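## Task

Same mill and setup: rotate the head 6 quarter turns clockwise as seen from above, relative to the body, judged by the final net rotation including full revolutions. The mill must end upright on the table and remain so without robot support. Release it and pull the hands away at the end.

## Robot and tools

Robot: two arms, left_arm and right_arm, mounted on opposite sides of the table; left_arm's base is on the +y side. The names do not refer to image sides. Each arm carries an identical five-finger right hand (not mirrored), so every hand axis and number means the same on both.

World frame: origin on the table top halfway between the arm bases, z up, table surface at z = 0. Result lines give each hand point's position (m) and orientation quaternion (wxyz) plus velocities in this frame; printed positions can be a little off, especially at long reach.

Hand point: a spot 0.05 m in front of the palm where index pad and thumb tip meet in a pinch. Its own axes: +z along the straight fingers (which extend 0.06-0.07 m past it), +y out of the palm, +x across the palm toward the little finger. A wrist bracket on the little-finger side protrudes and can strike objects. With the thumb swung fully in front of the palm, the hand can wrap objects 0.035-0.08 m wide; swing the thumb before reaching the object.

Row format (used by execute_actions and move): one flat list of 28 numbers, each in [-1, 1], covering both arms even if only one moves. Order: left_arm dx, dy, dz, rx, ry, rz, then left_gripper little, ring, middle, index, thumb_bend, thumb_turn, force_limit, speed; then the same 14 for right_arm/right_gripper. dx..rz are an offset, not a pose: the target is displaced from the hand point's pose in the most recent result showing it (before any such result in the scene, or in later calls of the same reply, from where the robot is when the action begins), expressed in the hand point's own axes. 1.0 equals 0.6 m or 180 degrees; rx, ry, rz form one rotation vector. Every row counts from that same base pose, not from the previous row. All-zero offsets therefore pull the arm back to the base pose; they do not mean hold.

Hand numbers are absolute targets: fingers +1 straight, -1 curled; thumb_bend +1 straight, -1 bent; thumb_turn +1 beside the palm, -1 across in front of it. A pinch is roughly index -0.22, thumb_bend -0.75, thumb_turn -0.57. force_limit maps -1..+1 to about 0..10 N fingertip force (0..15 N for thumb motors) at which closing stops; speed maps -1..+1 to near zero..full (full travel in 0.6 s). For gentle grips close at speed -0.9 or below. No value means unchanged: to leave a hand alone, resend its last eight numbers, or before any were sent, its hand_measured six plus hand_force_limit and hand_speed.

Tools:
- execute_actions {"actions": [...], "pictures": bool}: an empty list just returns state; one item {"rows": [[28 numbers], ...], "steps": n} runs up to 15 steps of 1/30 s, one row per step, the last row repeating; or {"steps": n} alone waits up to 300 steps counted from the last result, including your reply time.
- move {"target": [28 numbers], "speed": m/s 0.002-0.5 (default 0.25; turning up to twice that in rad/s), "stop_force": N 9-40}: straight-line paths for both hand points toward the offset target, lasting 0.5-10 s. Paths do not avoid obstacles or the other arm. stop_force ends an arm's path when its wrist sensor feels that much extra push along the motion; don't rely on it while the hand is rotating, and leave it out when backing away from something being pressed. Result adds a move: line (done, off_target, moving, held, fault, contact) and limits (paced, held).
- wait {"seconds": 0-10}: lets time pass with nothing new sent.
- zoom_image {"camera": cam_high | cam_left_wrist | cam_right_wrist, "region": [x0, y0, x1, y1]} pixels, max 504x504.
- show_instructions: shows reference images.
- finished_scene {"scene": n}: ends and grades the current scene; irreversible.

Control behaviour: each step's commanded pose is clipped to 100 mm and 16 degrees from the measured pose, and motion lags commands by about 0.17 s; large moves may fall short, so check the result and send the remainder. Position wins over orientation when both cannot be met.

Result lines: hand_measured, hand_stopped_by (moving, target, force, stalled, fault) and hand_load_n (positive = pushed open) list six motor values in command order; a lost grip shows as loads dropping near 0. Wrist force/torque are in the hand's own axes, noisy, offset a few N, saturating near 50 N. HELD marks steps not sent; pose unreachable names an arm whose command was altered. The Hand target line shows where the controller is driving.

Cameras: cam_high, cam_low, cam_left_wrist, cam_right_wrist (fisheye), with calibrations given per scene.

Avoid: knocking anything off the table; tipping the mill; arms colliding or pressing on each other; pushing past contact with the stiff arms (torque or 150 N force faults stop an arm 10 s); holding loads long enough to overheat motors (warning at 70 C, brake stop at 85 C). Typical approach: one hand steadies the body while the other grips and twists the head, releasing and regripping between partial turns, then both let go and withdraw.

Each tool is called as a command line: name --argument value for each argument, lists and objects as JSON in quotes; but a table of rows of numbers goes row by row, as --pt "numbers of a row", without its own name.

## Session

execute_actions --actions '[]'

Scene clock: 0.00 s of 11100.00 s.
left_arm: end_effector_position=(+0.2146, +0.4177, +0.4709) hand_measured=(+1.000, +1.000, +1.000, +1.000, +1.000, +1.000) hand_load_n=(+0.0, +0.0, +0.0, +0.0, +0.0, +0.0) hand_stopped_by=(target, target, target, target, target, target) hand_force_limit=0.00 hand_speed=-0.80 end_effector_quat_wxyz=(-0.023, +0.414, +0.910, +0.005) end_effector_velocity=(-0.000, +0.000, +0.000) end_effector_angular_velocity=(-0.000, +0.000, -0.000) | right_arm: end_effector_position=(+0.0483, -0.2278, +0.4822) hand_measured=(+1.000, +1.000, +1.000, +1.000, +1.000, +1.000) hand_load_n=(+0.0, +0.0, +0.0, +0.0, +0.0, +0.0) hand_stopped_by=(target, target, target, target, target, target) hand_force_limit=0.00 hand_speed=-0.80 end_effector_quat_wxyz=(+0.022, -0.402, +0.915, +0.014) end_effector_velocity=(+0.000, -0.000, -0.000) end_effector_angular_velocity=(-0.001, -0.001, +0.001)
Joint positions: left_arm=[ 0.541 -1.693  1.343  1.961  1.594 -1.89 ] | right_arm=[-1.172 -1.732  1.333  1.925  1.546 -1.89 ]
Joint velocities: left_arm=[-0.001 -0.    -0.001  0.001  0.    -0.   ] | right_arm=[ 0.    -0.     0.    -0.001  0.001 -0.   ]
Joint torques (N m, as the arm reports them, + toward a larger angle): no reading
Motor temperatures (°C, as the motors report them): left_arm=[25 26 27 37 30 35] | right_arm=[26 27 30 35 35 31]
Wrist force (N, on the end effector, along its own x y z axes, offset not removed): no reading
Wrist torque (N m, same axes, about the end effector's origin, offset not removed): no reading
Hand target (left_arm): +0.215, +0.418, +0.471; -0.023, +0.414, +0.910, +0.005
Hand target (right_arm): +0.048, -0.228, +0.482; +0.022, -0.402, +0.915, +0.014
camera_calibration (this result's frames):
cam_left_wrist: T_world_to_cam=[[0.834954, 0.54903, -0.0376384, -0.384409], [0.48561, -0.702874, 0.51976, -0.0595318], [0.258909, -0.452254, -0.853483, 0.668395], [0, 0, 0, 1]] pos_world=[0.176819, 0.471493, 0.586937]
cam_right_wrist: T_world_to_cam=[[-0.660712, 0.749053, 0.0487668, 0.178758], [0.64571, 0.534024, 0.545781, -0.171231], [0.382776, 0.392093, -0.836508, 0.606237], [0, 0, 0, 1]] pos_world=[-0.00338034, -0.280159, 0.591859]

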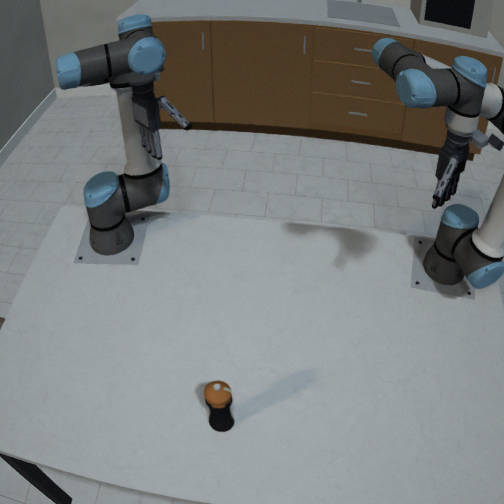

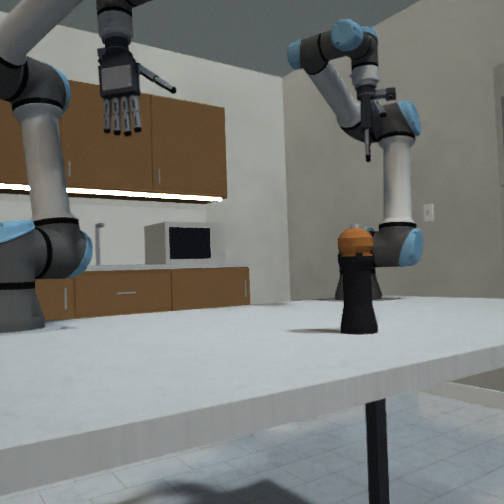

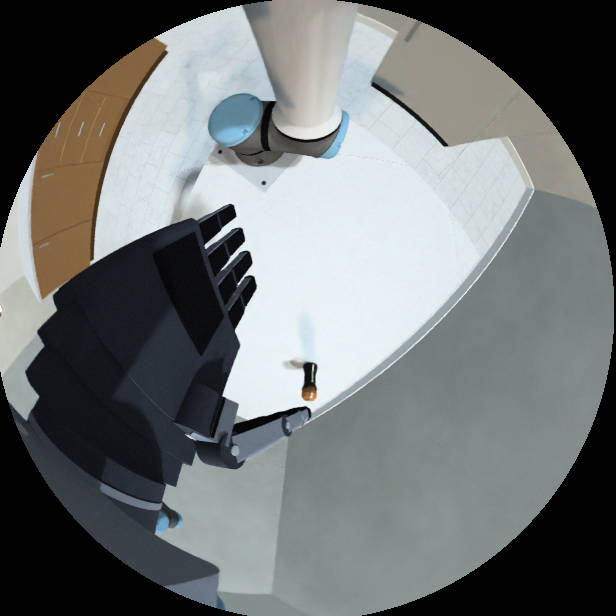

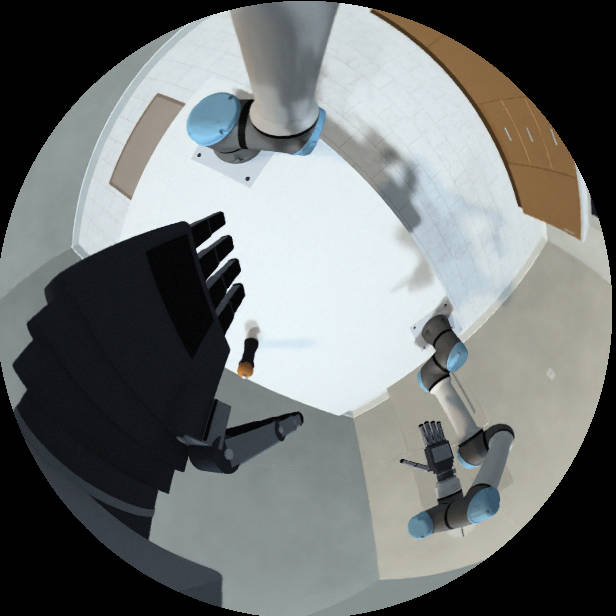

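move --target '[0,0,0,0,0,0,1,1,1,1,1,-1,1,1, 0,0,0,0,0,0.98,1,1,1,1,1,-1,1,1]' --speed 0.5

move --target '[0,0,0,0,0,0,1,1,1,1,1,-1,1,1, 0.4,0.35,0.5,0,0.5,0,1,1,1,1,1,-1,1,1]' --speed 0.4

Scene clock: 19.67 s of 11100.00 s.
left_arm: end_effector_position=(+0.2146, +0.4177, +0.4709) hand_measured=(+1.000, +1.000, +1.000, +1.000, +1.000, -1.000) hand_load_n=(+0.0, +0.0, +0.0, +0.0, +0.0, +0.0) hand_stopped_by=(target, target, target, target, target, target) hand_force_limit=1.00 hand_speed=1.00 end_effector_quat_wxyz=(-0.023, +0.414, +0.910, +0.005) end_effector_velocity=(+0.000, -0.000, +0.000) end_effector_angular_velocity=(+0.000, -0.000, +0.000) | right_arm: end_effector_position=(+0.0483, -0.2277, +0.4823) hand_measured=(+1.000, +1.000, +1.000, +1.000, +1.000, -1.000) hand_load_n=(+0.0, +0.0, +0.0, +0.0, +0.0, +0.0) hand_stopped_by=(target, target, target, target, target, target) hand_force_limit=1.00 hand_speed=1.00 end_effector_quat_wxyz=(-0.014, +0.902, +0.431, +0.022) end_effector_velocity=(-0.001, -0.000, +0.000) end_effector_angular_velocity=(-0.001, +0.001, -0.006)
Joint positions: left_arm=[ 0.541 -1.693  1.343  1.961  1.594 -1.89 ] | right_arm=[-0.669 -1.449  1.042  1.925  1.571  1.69 ]
Joint velocities: left_arm=[-0.     0.    -0.001  0.001 -0.    -0.001] | right_arm=[ 0.     0.    -0.001  0.002  0.     0.007]
Joint torques (N m, as the arm reports them, + toward a larger angle): left_arm=[ -0.94  -8.1  -18.59   2.62   0.14   0.06] | right_arm=[ -7.46 -10.31 -26.57   3.81   2.16   1.47]
Motor temperatures (°C, as the motors report them): left_arm=[25 26 27 37 30 35] | right_arm=[26 27 30 35 35 31]
Wrist force (N, on the end effector, along its own x y z axes, offset not removed): left_arm=[-2.7 1.6 5.0] | right_arm=[-1.7 2.2 -1.1]
Wrist torque (N m, same axes, about the end effector's origin, offset not removed): left_arm=[0.18 0.26 -0.16] | right_arm=[0.22 0.20 -0.05]
Hand target (left_arm): +0.215, +0.418, +0.471; -0.023, +0.414, +0.910, +0.005
Hand target (right_arm): +0.048, -0.228, +0.482; -0.014, +0.902, +0.431, +0.022
Off the commanded pose (left_arm): 0.000 m, 0 deg.
Off the commanded pose (right_arm): 0.000 m, 0 deg.
After step 90, 12.97 s passed at rest.
move: done
camera_calibration (this result's frames):
cam_left_wrist: T_world_to_cam=[[0.834954, 0.549031, -0.0376384, -0.384409], [0.48561, -0.702874, 0.51976, -0.0595318], [0.258909, -0.452253, -0.853483, 0.668395], [0, 0, 0, 1]] pos_world=[0.176819, 0.471493, 0.586937]
cam_right_wrist: T_world_to_cam=[[0.70496, -0.708864, 0.0232922, -0.207002], [-0.637539, -0.618955, 0.458736, -0.329873], [-0.310765, -0.33824, -0.888267, 0.498446], [0, 0, 0, 1]] pos_world=[0.0905207, -0.182319, 0.598899]

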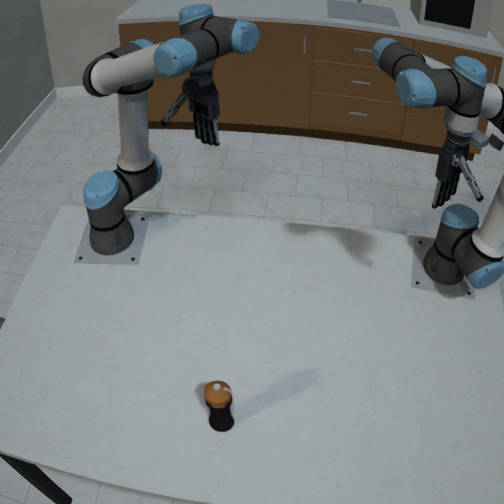

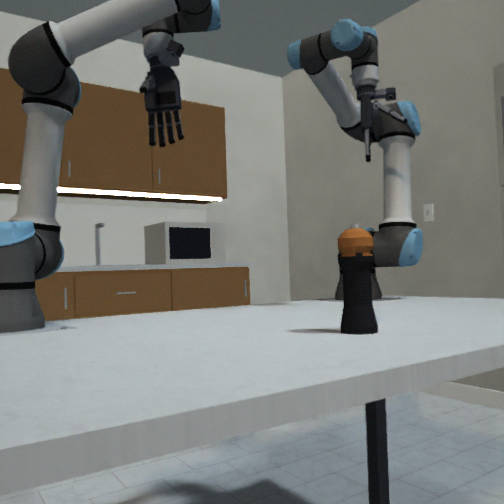

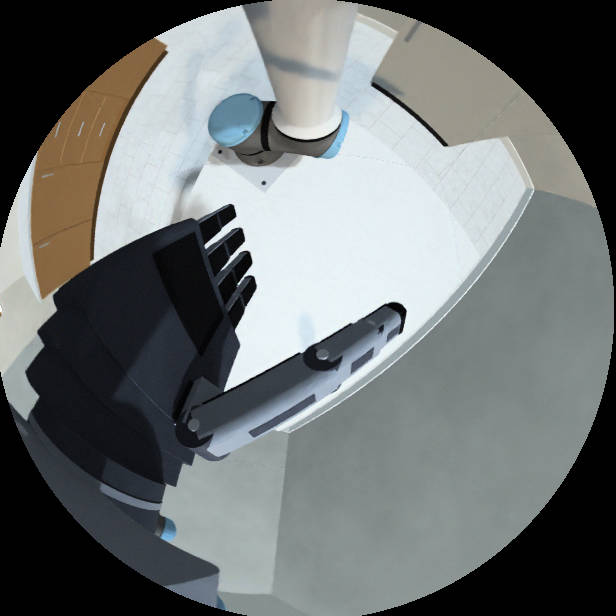

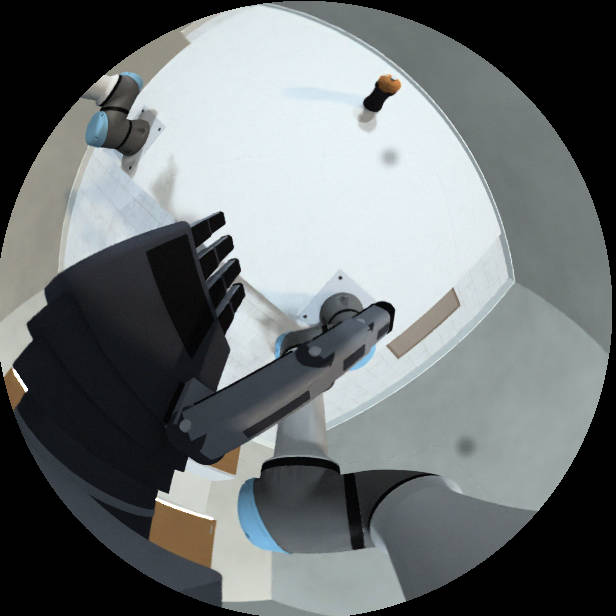

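Scene clock: 22.37 s of 11100.00 s.
left_arm: end_effector_position=(+0.2146, +0.4177, +0.4709) hand_measured=(+1.000, +1.000, +1.000, +1.000, +1.000, -1.000) hand_load_n=(+0.0, +0.0, +0.0, +0.0, +0.0, +0.0) hand_stopped_by=(target, target, target, target, target, target) hand_force_limit=1.00 hand_speed=1.00 end_effector_quat_wxyz=(-0.023, +0.414, +0.910, +0.005) end_effector_velocity=(+0.000, -0.000, -0.000) end_effector_angular_velocity=(-0.000, -0.001, +0.002) | right_arm: end_effector_position=(+0.3707, -0.1598, +0.1938) hand_measured=(+1.000, +1.000, +1.000, +1.000, +1.000, -1.000) hand_load_n=(+0.0, +0.0, +0.0, +0.0, +0.0, +0.0) hand_stopped_by=(target, target, target, target, target, target) hand_force_limit=1.00 hand_speed=1.00 end_effector_quat_wxyz=(-0.315, +0.623, +0.295, +0.653) end_effector_velocity=(+0.002, +0.001, -0.000) end_effector_angular_velocity=(+0.009, -0.009, -0.001)
Joint positions: left_arm=[ 0.541 -1.693  1.343  1.961  1.594 -1.89 ] | right_arm=[-1.411 -1.658  2.432 -0.837  0.95   1.614]
Joint velocities: left_arm=[-0.    -0.     0.    -0.001 -0.    -0.002] | right_arm=[ 0.002  0.01   0.004 -0.029  0.004  0.007]
Joint torques (N m, as the arm reports them, + toward a larger angle): left_arm=[ -1.37  -9.21 -18.13   2.69  -0.06   0.16] | right_arm=[ 7.83  0.01 -5.24 -2.66  2.25  1.76]
Motor temperatures (°C, as the motors report them): left_arm=[25 26 27 37 30 35] | right_arm=[26 27 30 35 35 31]
Wrist force (N, on the end effector, along its own x y z axes, offset not removed): left_arm=[-1.6 1.2 6.4] | right_arm=[-2.2 2.1 -1.2]
Wrist torque (N m, same axes, about the end effector's origin, offset not removed): left_arm=[-0.05 0.07 -0.05] | right_arm=[0.22 0.37 -0.12]
Hand target (left_arm): +0.215, +0.418, +0.471; -0.023, +0.414, +0.910, +0.005
Hand target (right_arm): +0.371, -0.160, +0.194; -0.315, +0.622, +0.294, +0.653
Off the commanded pose (left_arm): 0.000 m, 0 deg.
Off the commanded pose (right_arm): 0.000 m, 0 deg.
move: done
camera_calibration (this result's frames):
cam_left_wrist: T_world_to_cam=[[0.834954, 0.549031, -0.0376387, -0.384408], [0.48561, -0.702874, 0.51976, -0.059532], [0.258909, -0.452254, -0.853483, 0.668395], [0, 0, 0, 1]] pos_world=[0.176819, 0.471493, 0.586937]
cam_right_wrist: T_world_to_cam=[[0.753985, -0.646678, -0.115387, -0.360751], [-0.378647, -0.284318, -0.880789, 0.267145], [0.53678, 0.707793, -0.459234, 0.135171], [0, 0, 0, 1]] pos_world=[0.300598, -0.253009, 0.255747]

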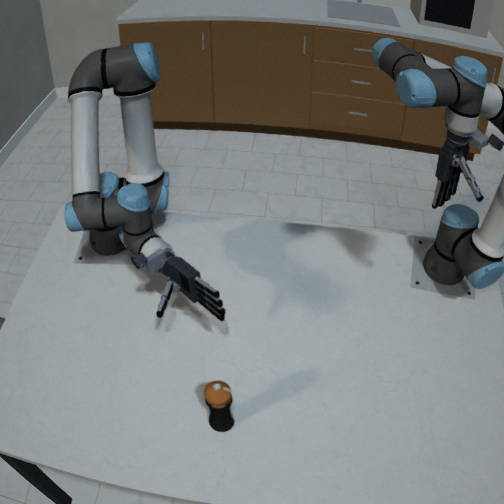

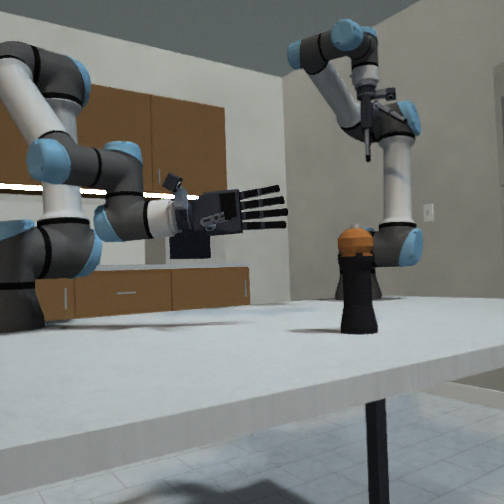

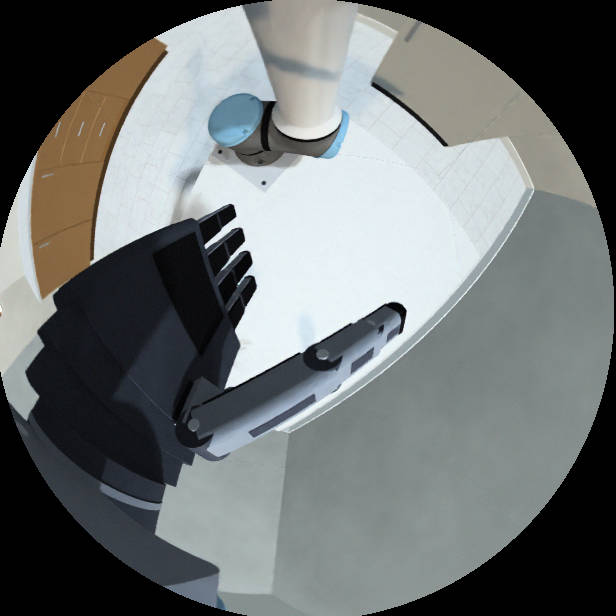

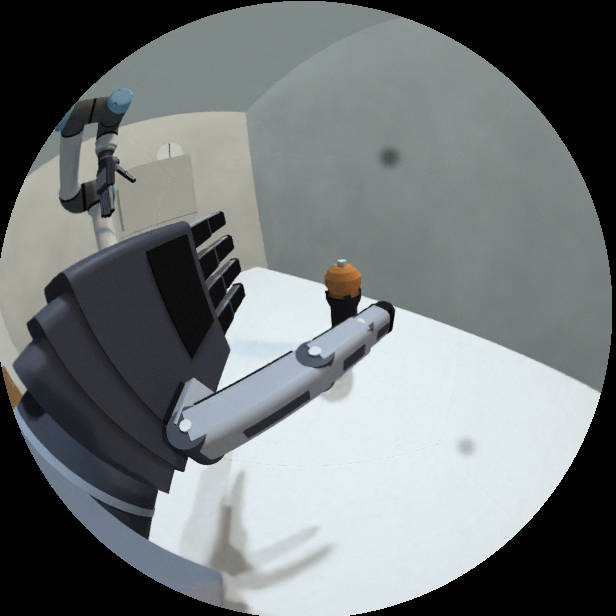

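move --target '[0,0,0,0,0,0,1,1,1,1,1,-1,1,1, -0.082,0.115,0.17,0,-0.016,0,1,1,0.5,0.5,1,-1,1,1]' --speed 0.3

move --target '[0,0,0,0,0,0,1,1,1,1,1,-1,1,1, 0,0.015,0.18,0,0,0,1,1,0.5,0.5,1,-1,1,1]' --speed 0.1

Scene clock: 46.20 s of 11100.00 s.
left_arm: end_effector_position=(+0.2146, +0.4177, +0.4709) hand_measured=(+1.000, +1.000, +1.000, +1.000, +1.000, -1.000) hand_load_n=(+0.0, +0.0, +0.0, +0.0, +0.0, +0.0) hand_stopped_by=(target, target, target, target, target, target) hand_force_limit=1.00 hand_speed=1.00 end_effector_quat_wxyz=(-0.023, +0.414, +0.910, +0.005) end_effector_velocity=(-0.000, +0.000, -0.000) end_effector_angular_velocity=(+0.001, +0.000, +0.001) | right_arm: end_effector_position=(+0.4896, -0.1218, +0.1494) hand_measured=(+1.000, +1.000, +0.500, +0.500, +1.000, -1.000) hand_load_n=(+0.0, +0.0, +0.0, +0.0, +0.0, +0.0) hand_stopped_by=(target, target, target, target, target, target) hand_force_limit=1.00 hand_speed=1.00 end_effector_quat_wxyz=(-0.307, +0.639, +0.302, +0.637) end_effector_velocity=(+0.001, +0.001, +0.000) end_effector_angular_velocity=(-0.000, -0.002, +0.002)
Joint positions: left_arm=[ 0.541 -1.693  1.343  1.961  1.594 -1.89 ] | right_arm=[-1.395 -1.297  2.135 -0.839  0.964  1.578]
Joint velocities: left_arm=[ 0.    -0.     0.     0.    -0.    -0.001] | right_arm=[ 0.001  0.003 -0.005  0.    -0.001 -0.001]
Joint torques (N m, as the arm reports them, + toward a larger angle): left_arm=[ -1.04  -8.24 -18.69   2.94   0.45   0.24] | right_arm=[  6.78 -15.28 -24.7    0.41   2.45  -1.82]
Motor temperatures (°C, as the motors report them): left_arm=[25 26 27 37 30 35] | right_arm=[26 27 30 35 35 31]
Wrist force (N, on the end effector, along its own x y z axes, offset not removed): left_arm=[-1.0 2.0 4.0] | right_arm=[-0.5 1.7 -2.7]
Wrist torque (N m, same axes, about the end effector's origin, offset not removed): left_arm=[0.36 -0.07 -0.12] | right_arm=[0.33 0.31 -0.02]
Hand target (left_arm): +0.215, +0.418, +0.471; -0.023, +0.414, +0.910, +0.005
Hand target (right_arm): +0.490, -0.122, +0.149; -0.307, +0.639, +0.302, +0.637
Off the commanded pose (left_arm): 0.000 m, 0 deg.
Off the commanded pose (right_arm): 0.000 m, 0 deg.
After step 90, 19.77 s passed at rest.
move: done
camera_calibration (this result's frames):
cam_left_wrist: T_world_to_cam=[[0.834954, 0.549031, -0.0376384, -0.384409], [0.48561, -0.702874, 0.51976, -0.0595318], [0.258909, -0.452253, -0.853483, 0.668395], [0, 0, 0, 1]] pos_world=[0.176819, 0.471493, 0.586937]
cam_right_wrist: T_world_to_cam=[[0.750588, -0.650906, -0.113752, -0.43001], [-0.405969, -0.318438, -0.856613, 0.289448], [0.521352, 0.689143, -0.503263, 0.0358762], [0, 0, 0, 1]] pos_world=[0.421563, -0.212449, 0.217086]

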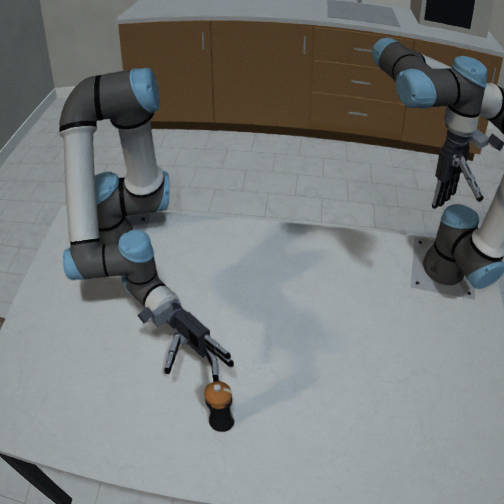

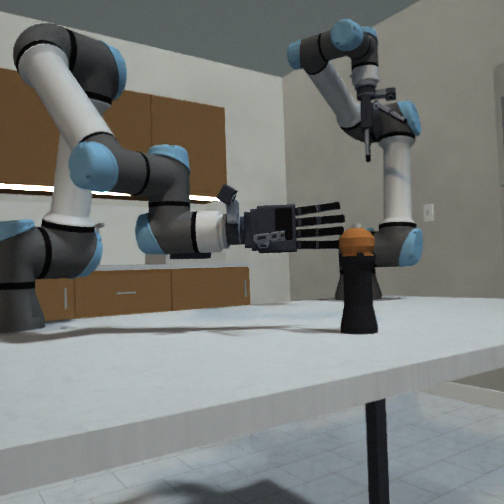

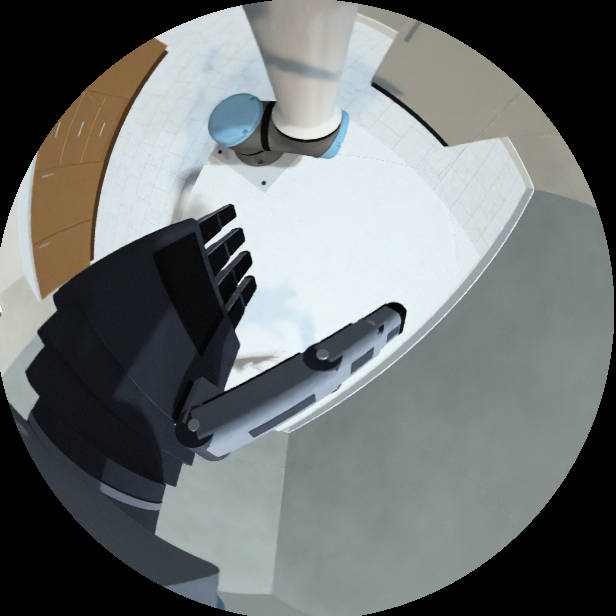

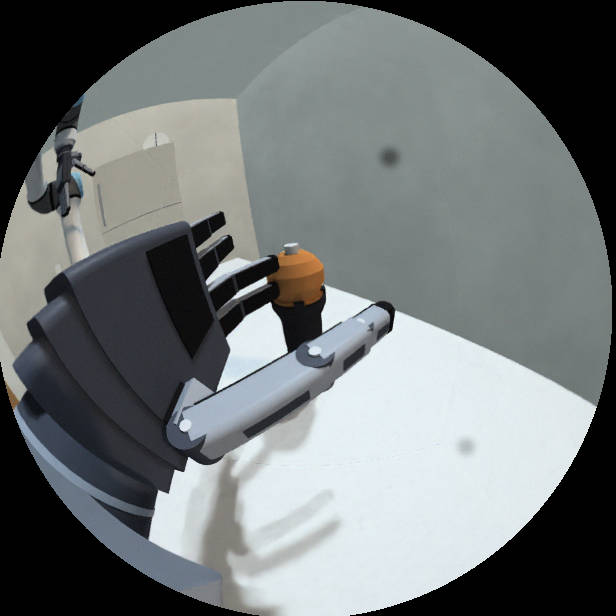

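Scene clock: 47.73 s of 11100.00 s.
left_arm: end_effector_position=(+0.2146, +0.4177, +0.4709) hand_measured=(+1.000, +1.000, +1.000, +1.000, +1.000, -1.000) hand_load_n=(+0.0, +0.0, +0.0, +0.0, +0.0, +0.0) hand_stopped_by=(target, target, target, target, target, target) hand_force_limit=1.00 hand_speed=1.00 end_effector_quat_wxyz=(-0.023, +0.414, +0.910, +0.005) end_effector_velocity=(+0.000, -0.000, -0.000) end_effector_angular_velocity=(+0.000, -0.000, -0.000) | right_arm: end_effector_position=(+0.5643, -0.0434, +0.1494) hand_measured=(+1.000, +1.000, +0.500, +0.500, +1.000, -1.000) hand_load_n=(+0.0, +0.0, +0.0, +0.0, +0.0, +0.0) hand_stopped_by=(target, target, target, target, target, target) hand_force_limit=1.00 hand_speed=1.00 end_effector_quat_wxyz=(-0.307, +0.639, +0.302, +0.637) end_effector_velocity=(+0.001, +0.001, +0.000) end_effector_angular_velocity=(+0.000, +0.000, +0.001)
Joint positions: left_arm=[ 0.541 -1.693  1.343  1.961  1.594 -1.89 ] | right_arm=[-1.283 -1.093  1.817 -0.725  1.077  1.578]
Joint velocities: left_arm=[-0.     0.001 -0.    -0.    -0.    -0.   ] | right_arm=[ 0.001  0.003 -0.005  0.002  0.     0.   ]
Joint torques (N m, as the arm reports them, + toward a larger angle): left_arm=[ -1.54  -8.32 -18.04   2.79  -0.1    0.01] | right_arm=[  6.28 -26.18 -25.27   0.35   2.29  -1.69]
Motor temperatures (°C, as the motors report them): left_arm=[25 26 27 37 30 35] | right_arm=[26 27 30 35 35 31]
Wrist force (N, on the end effector, along its own x y z axes, offset not removed): left_arm=[-1.9 1.5 3.0] | right_arm=[-1.5 2.1 -2.0]
Wrist torque (N m, same axes, about the end effector's origin, offset not removed): left_arm=[0.23 0.10 -0.13] | right_arm=[0.41 0.33 -0.02]
Hand target (left_arm): +0.215, +0.418, +0.471; -0.023, +0.414, +0.910, +0.005
Hand target (right_arm): +0.564, -0.043, +0.149; -0.307, +0.639, +0.302, +0.637
Off the commanded pose (left_arm): 0.000 m, 0 deg.
Off the commanded pose (right_arm): 0.000 m, 0 deg.
move: done
camera_calibration (this result's frames):
cam_left_wrist: T_world_to_cam=[[0.834954, 0.549031, -0.0376384, -0.384409], [0.48561, -0.702874, 0.51976, -0.0595319], [0.258909, -0.452254, -0.853483, 0.668395], [0, 0, 0, 1]] pos_world=[0.176819, 0.471493, 0.586937]
cam_right_wrist: T_world_to_cam=[[0.750594, -0.65089, -0.113802, -0.435046], [-0.405974, -0.318388, -0.856629, 0.344727], [0.521338, 0.689182, -0.503225, -0.0570395], [0, 0, 0, 1]] pos_world=[0.496231, -0.134099, 0.217091]

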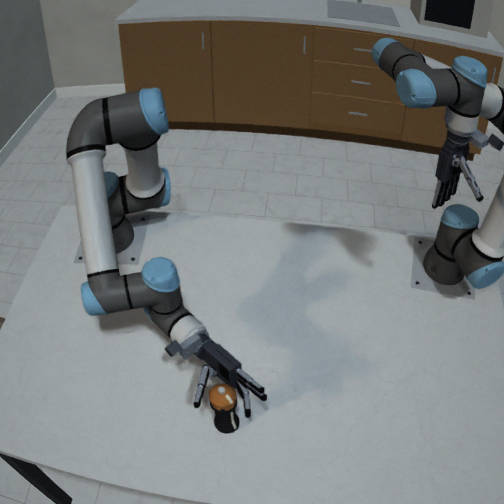

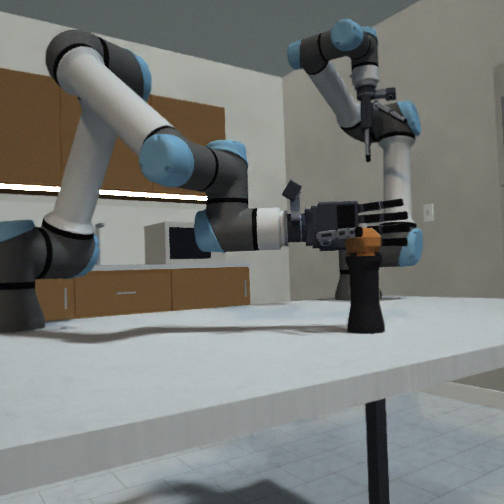

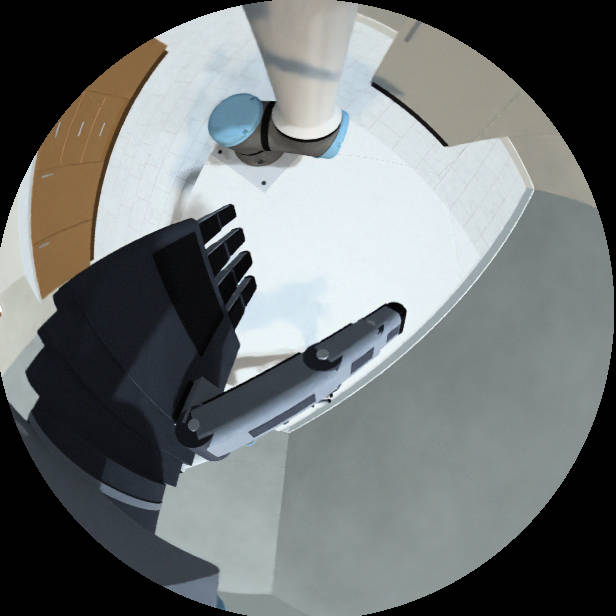

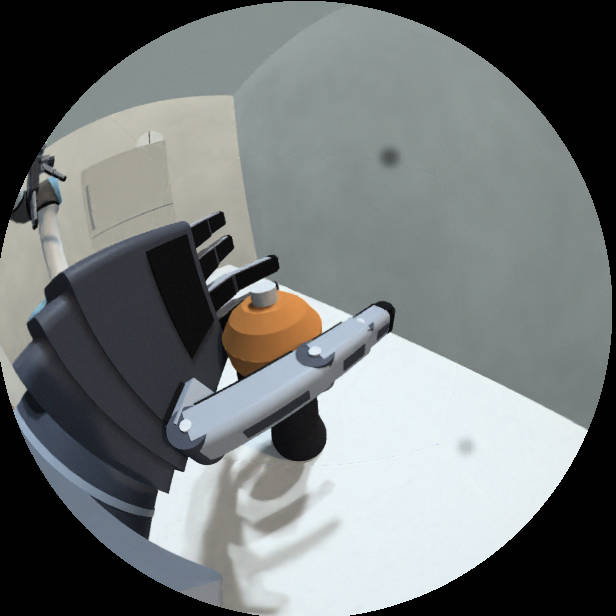

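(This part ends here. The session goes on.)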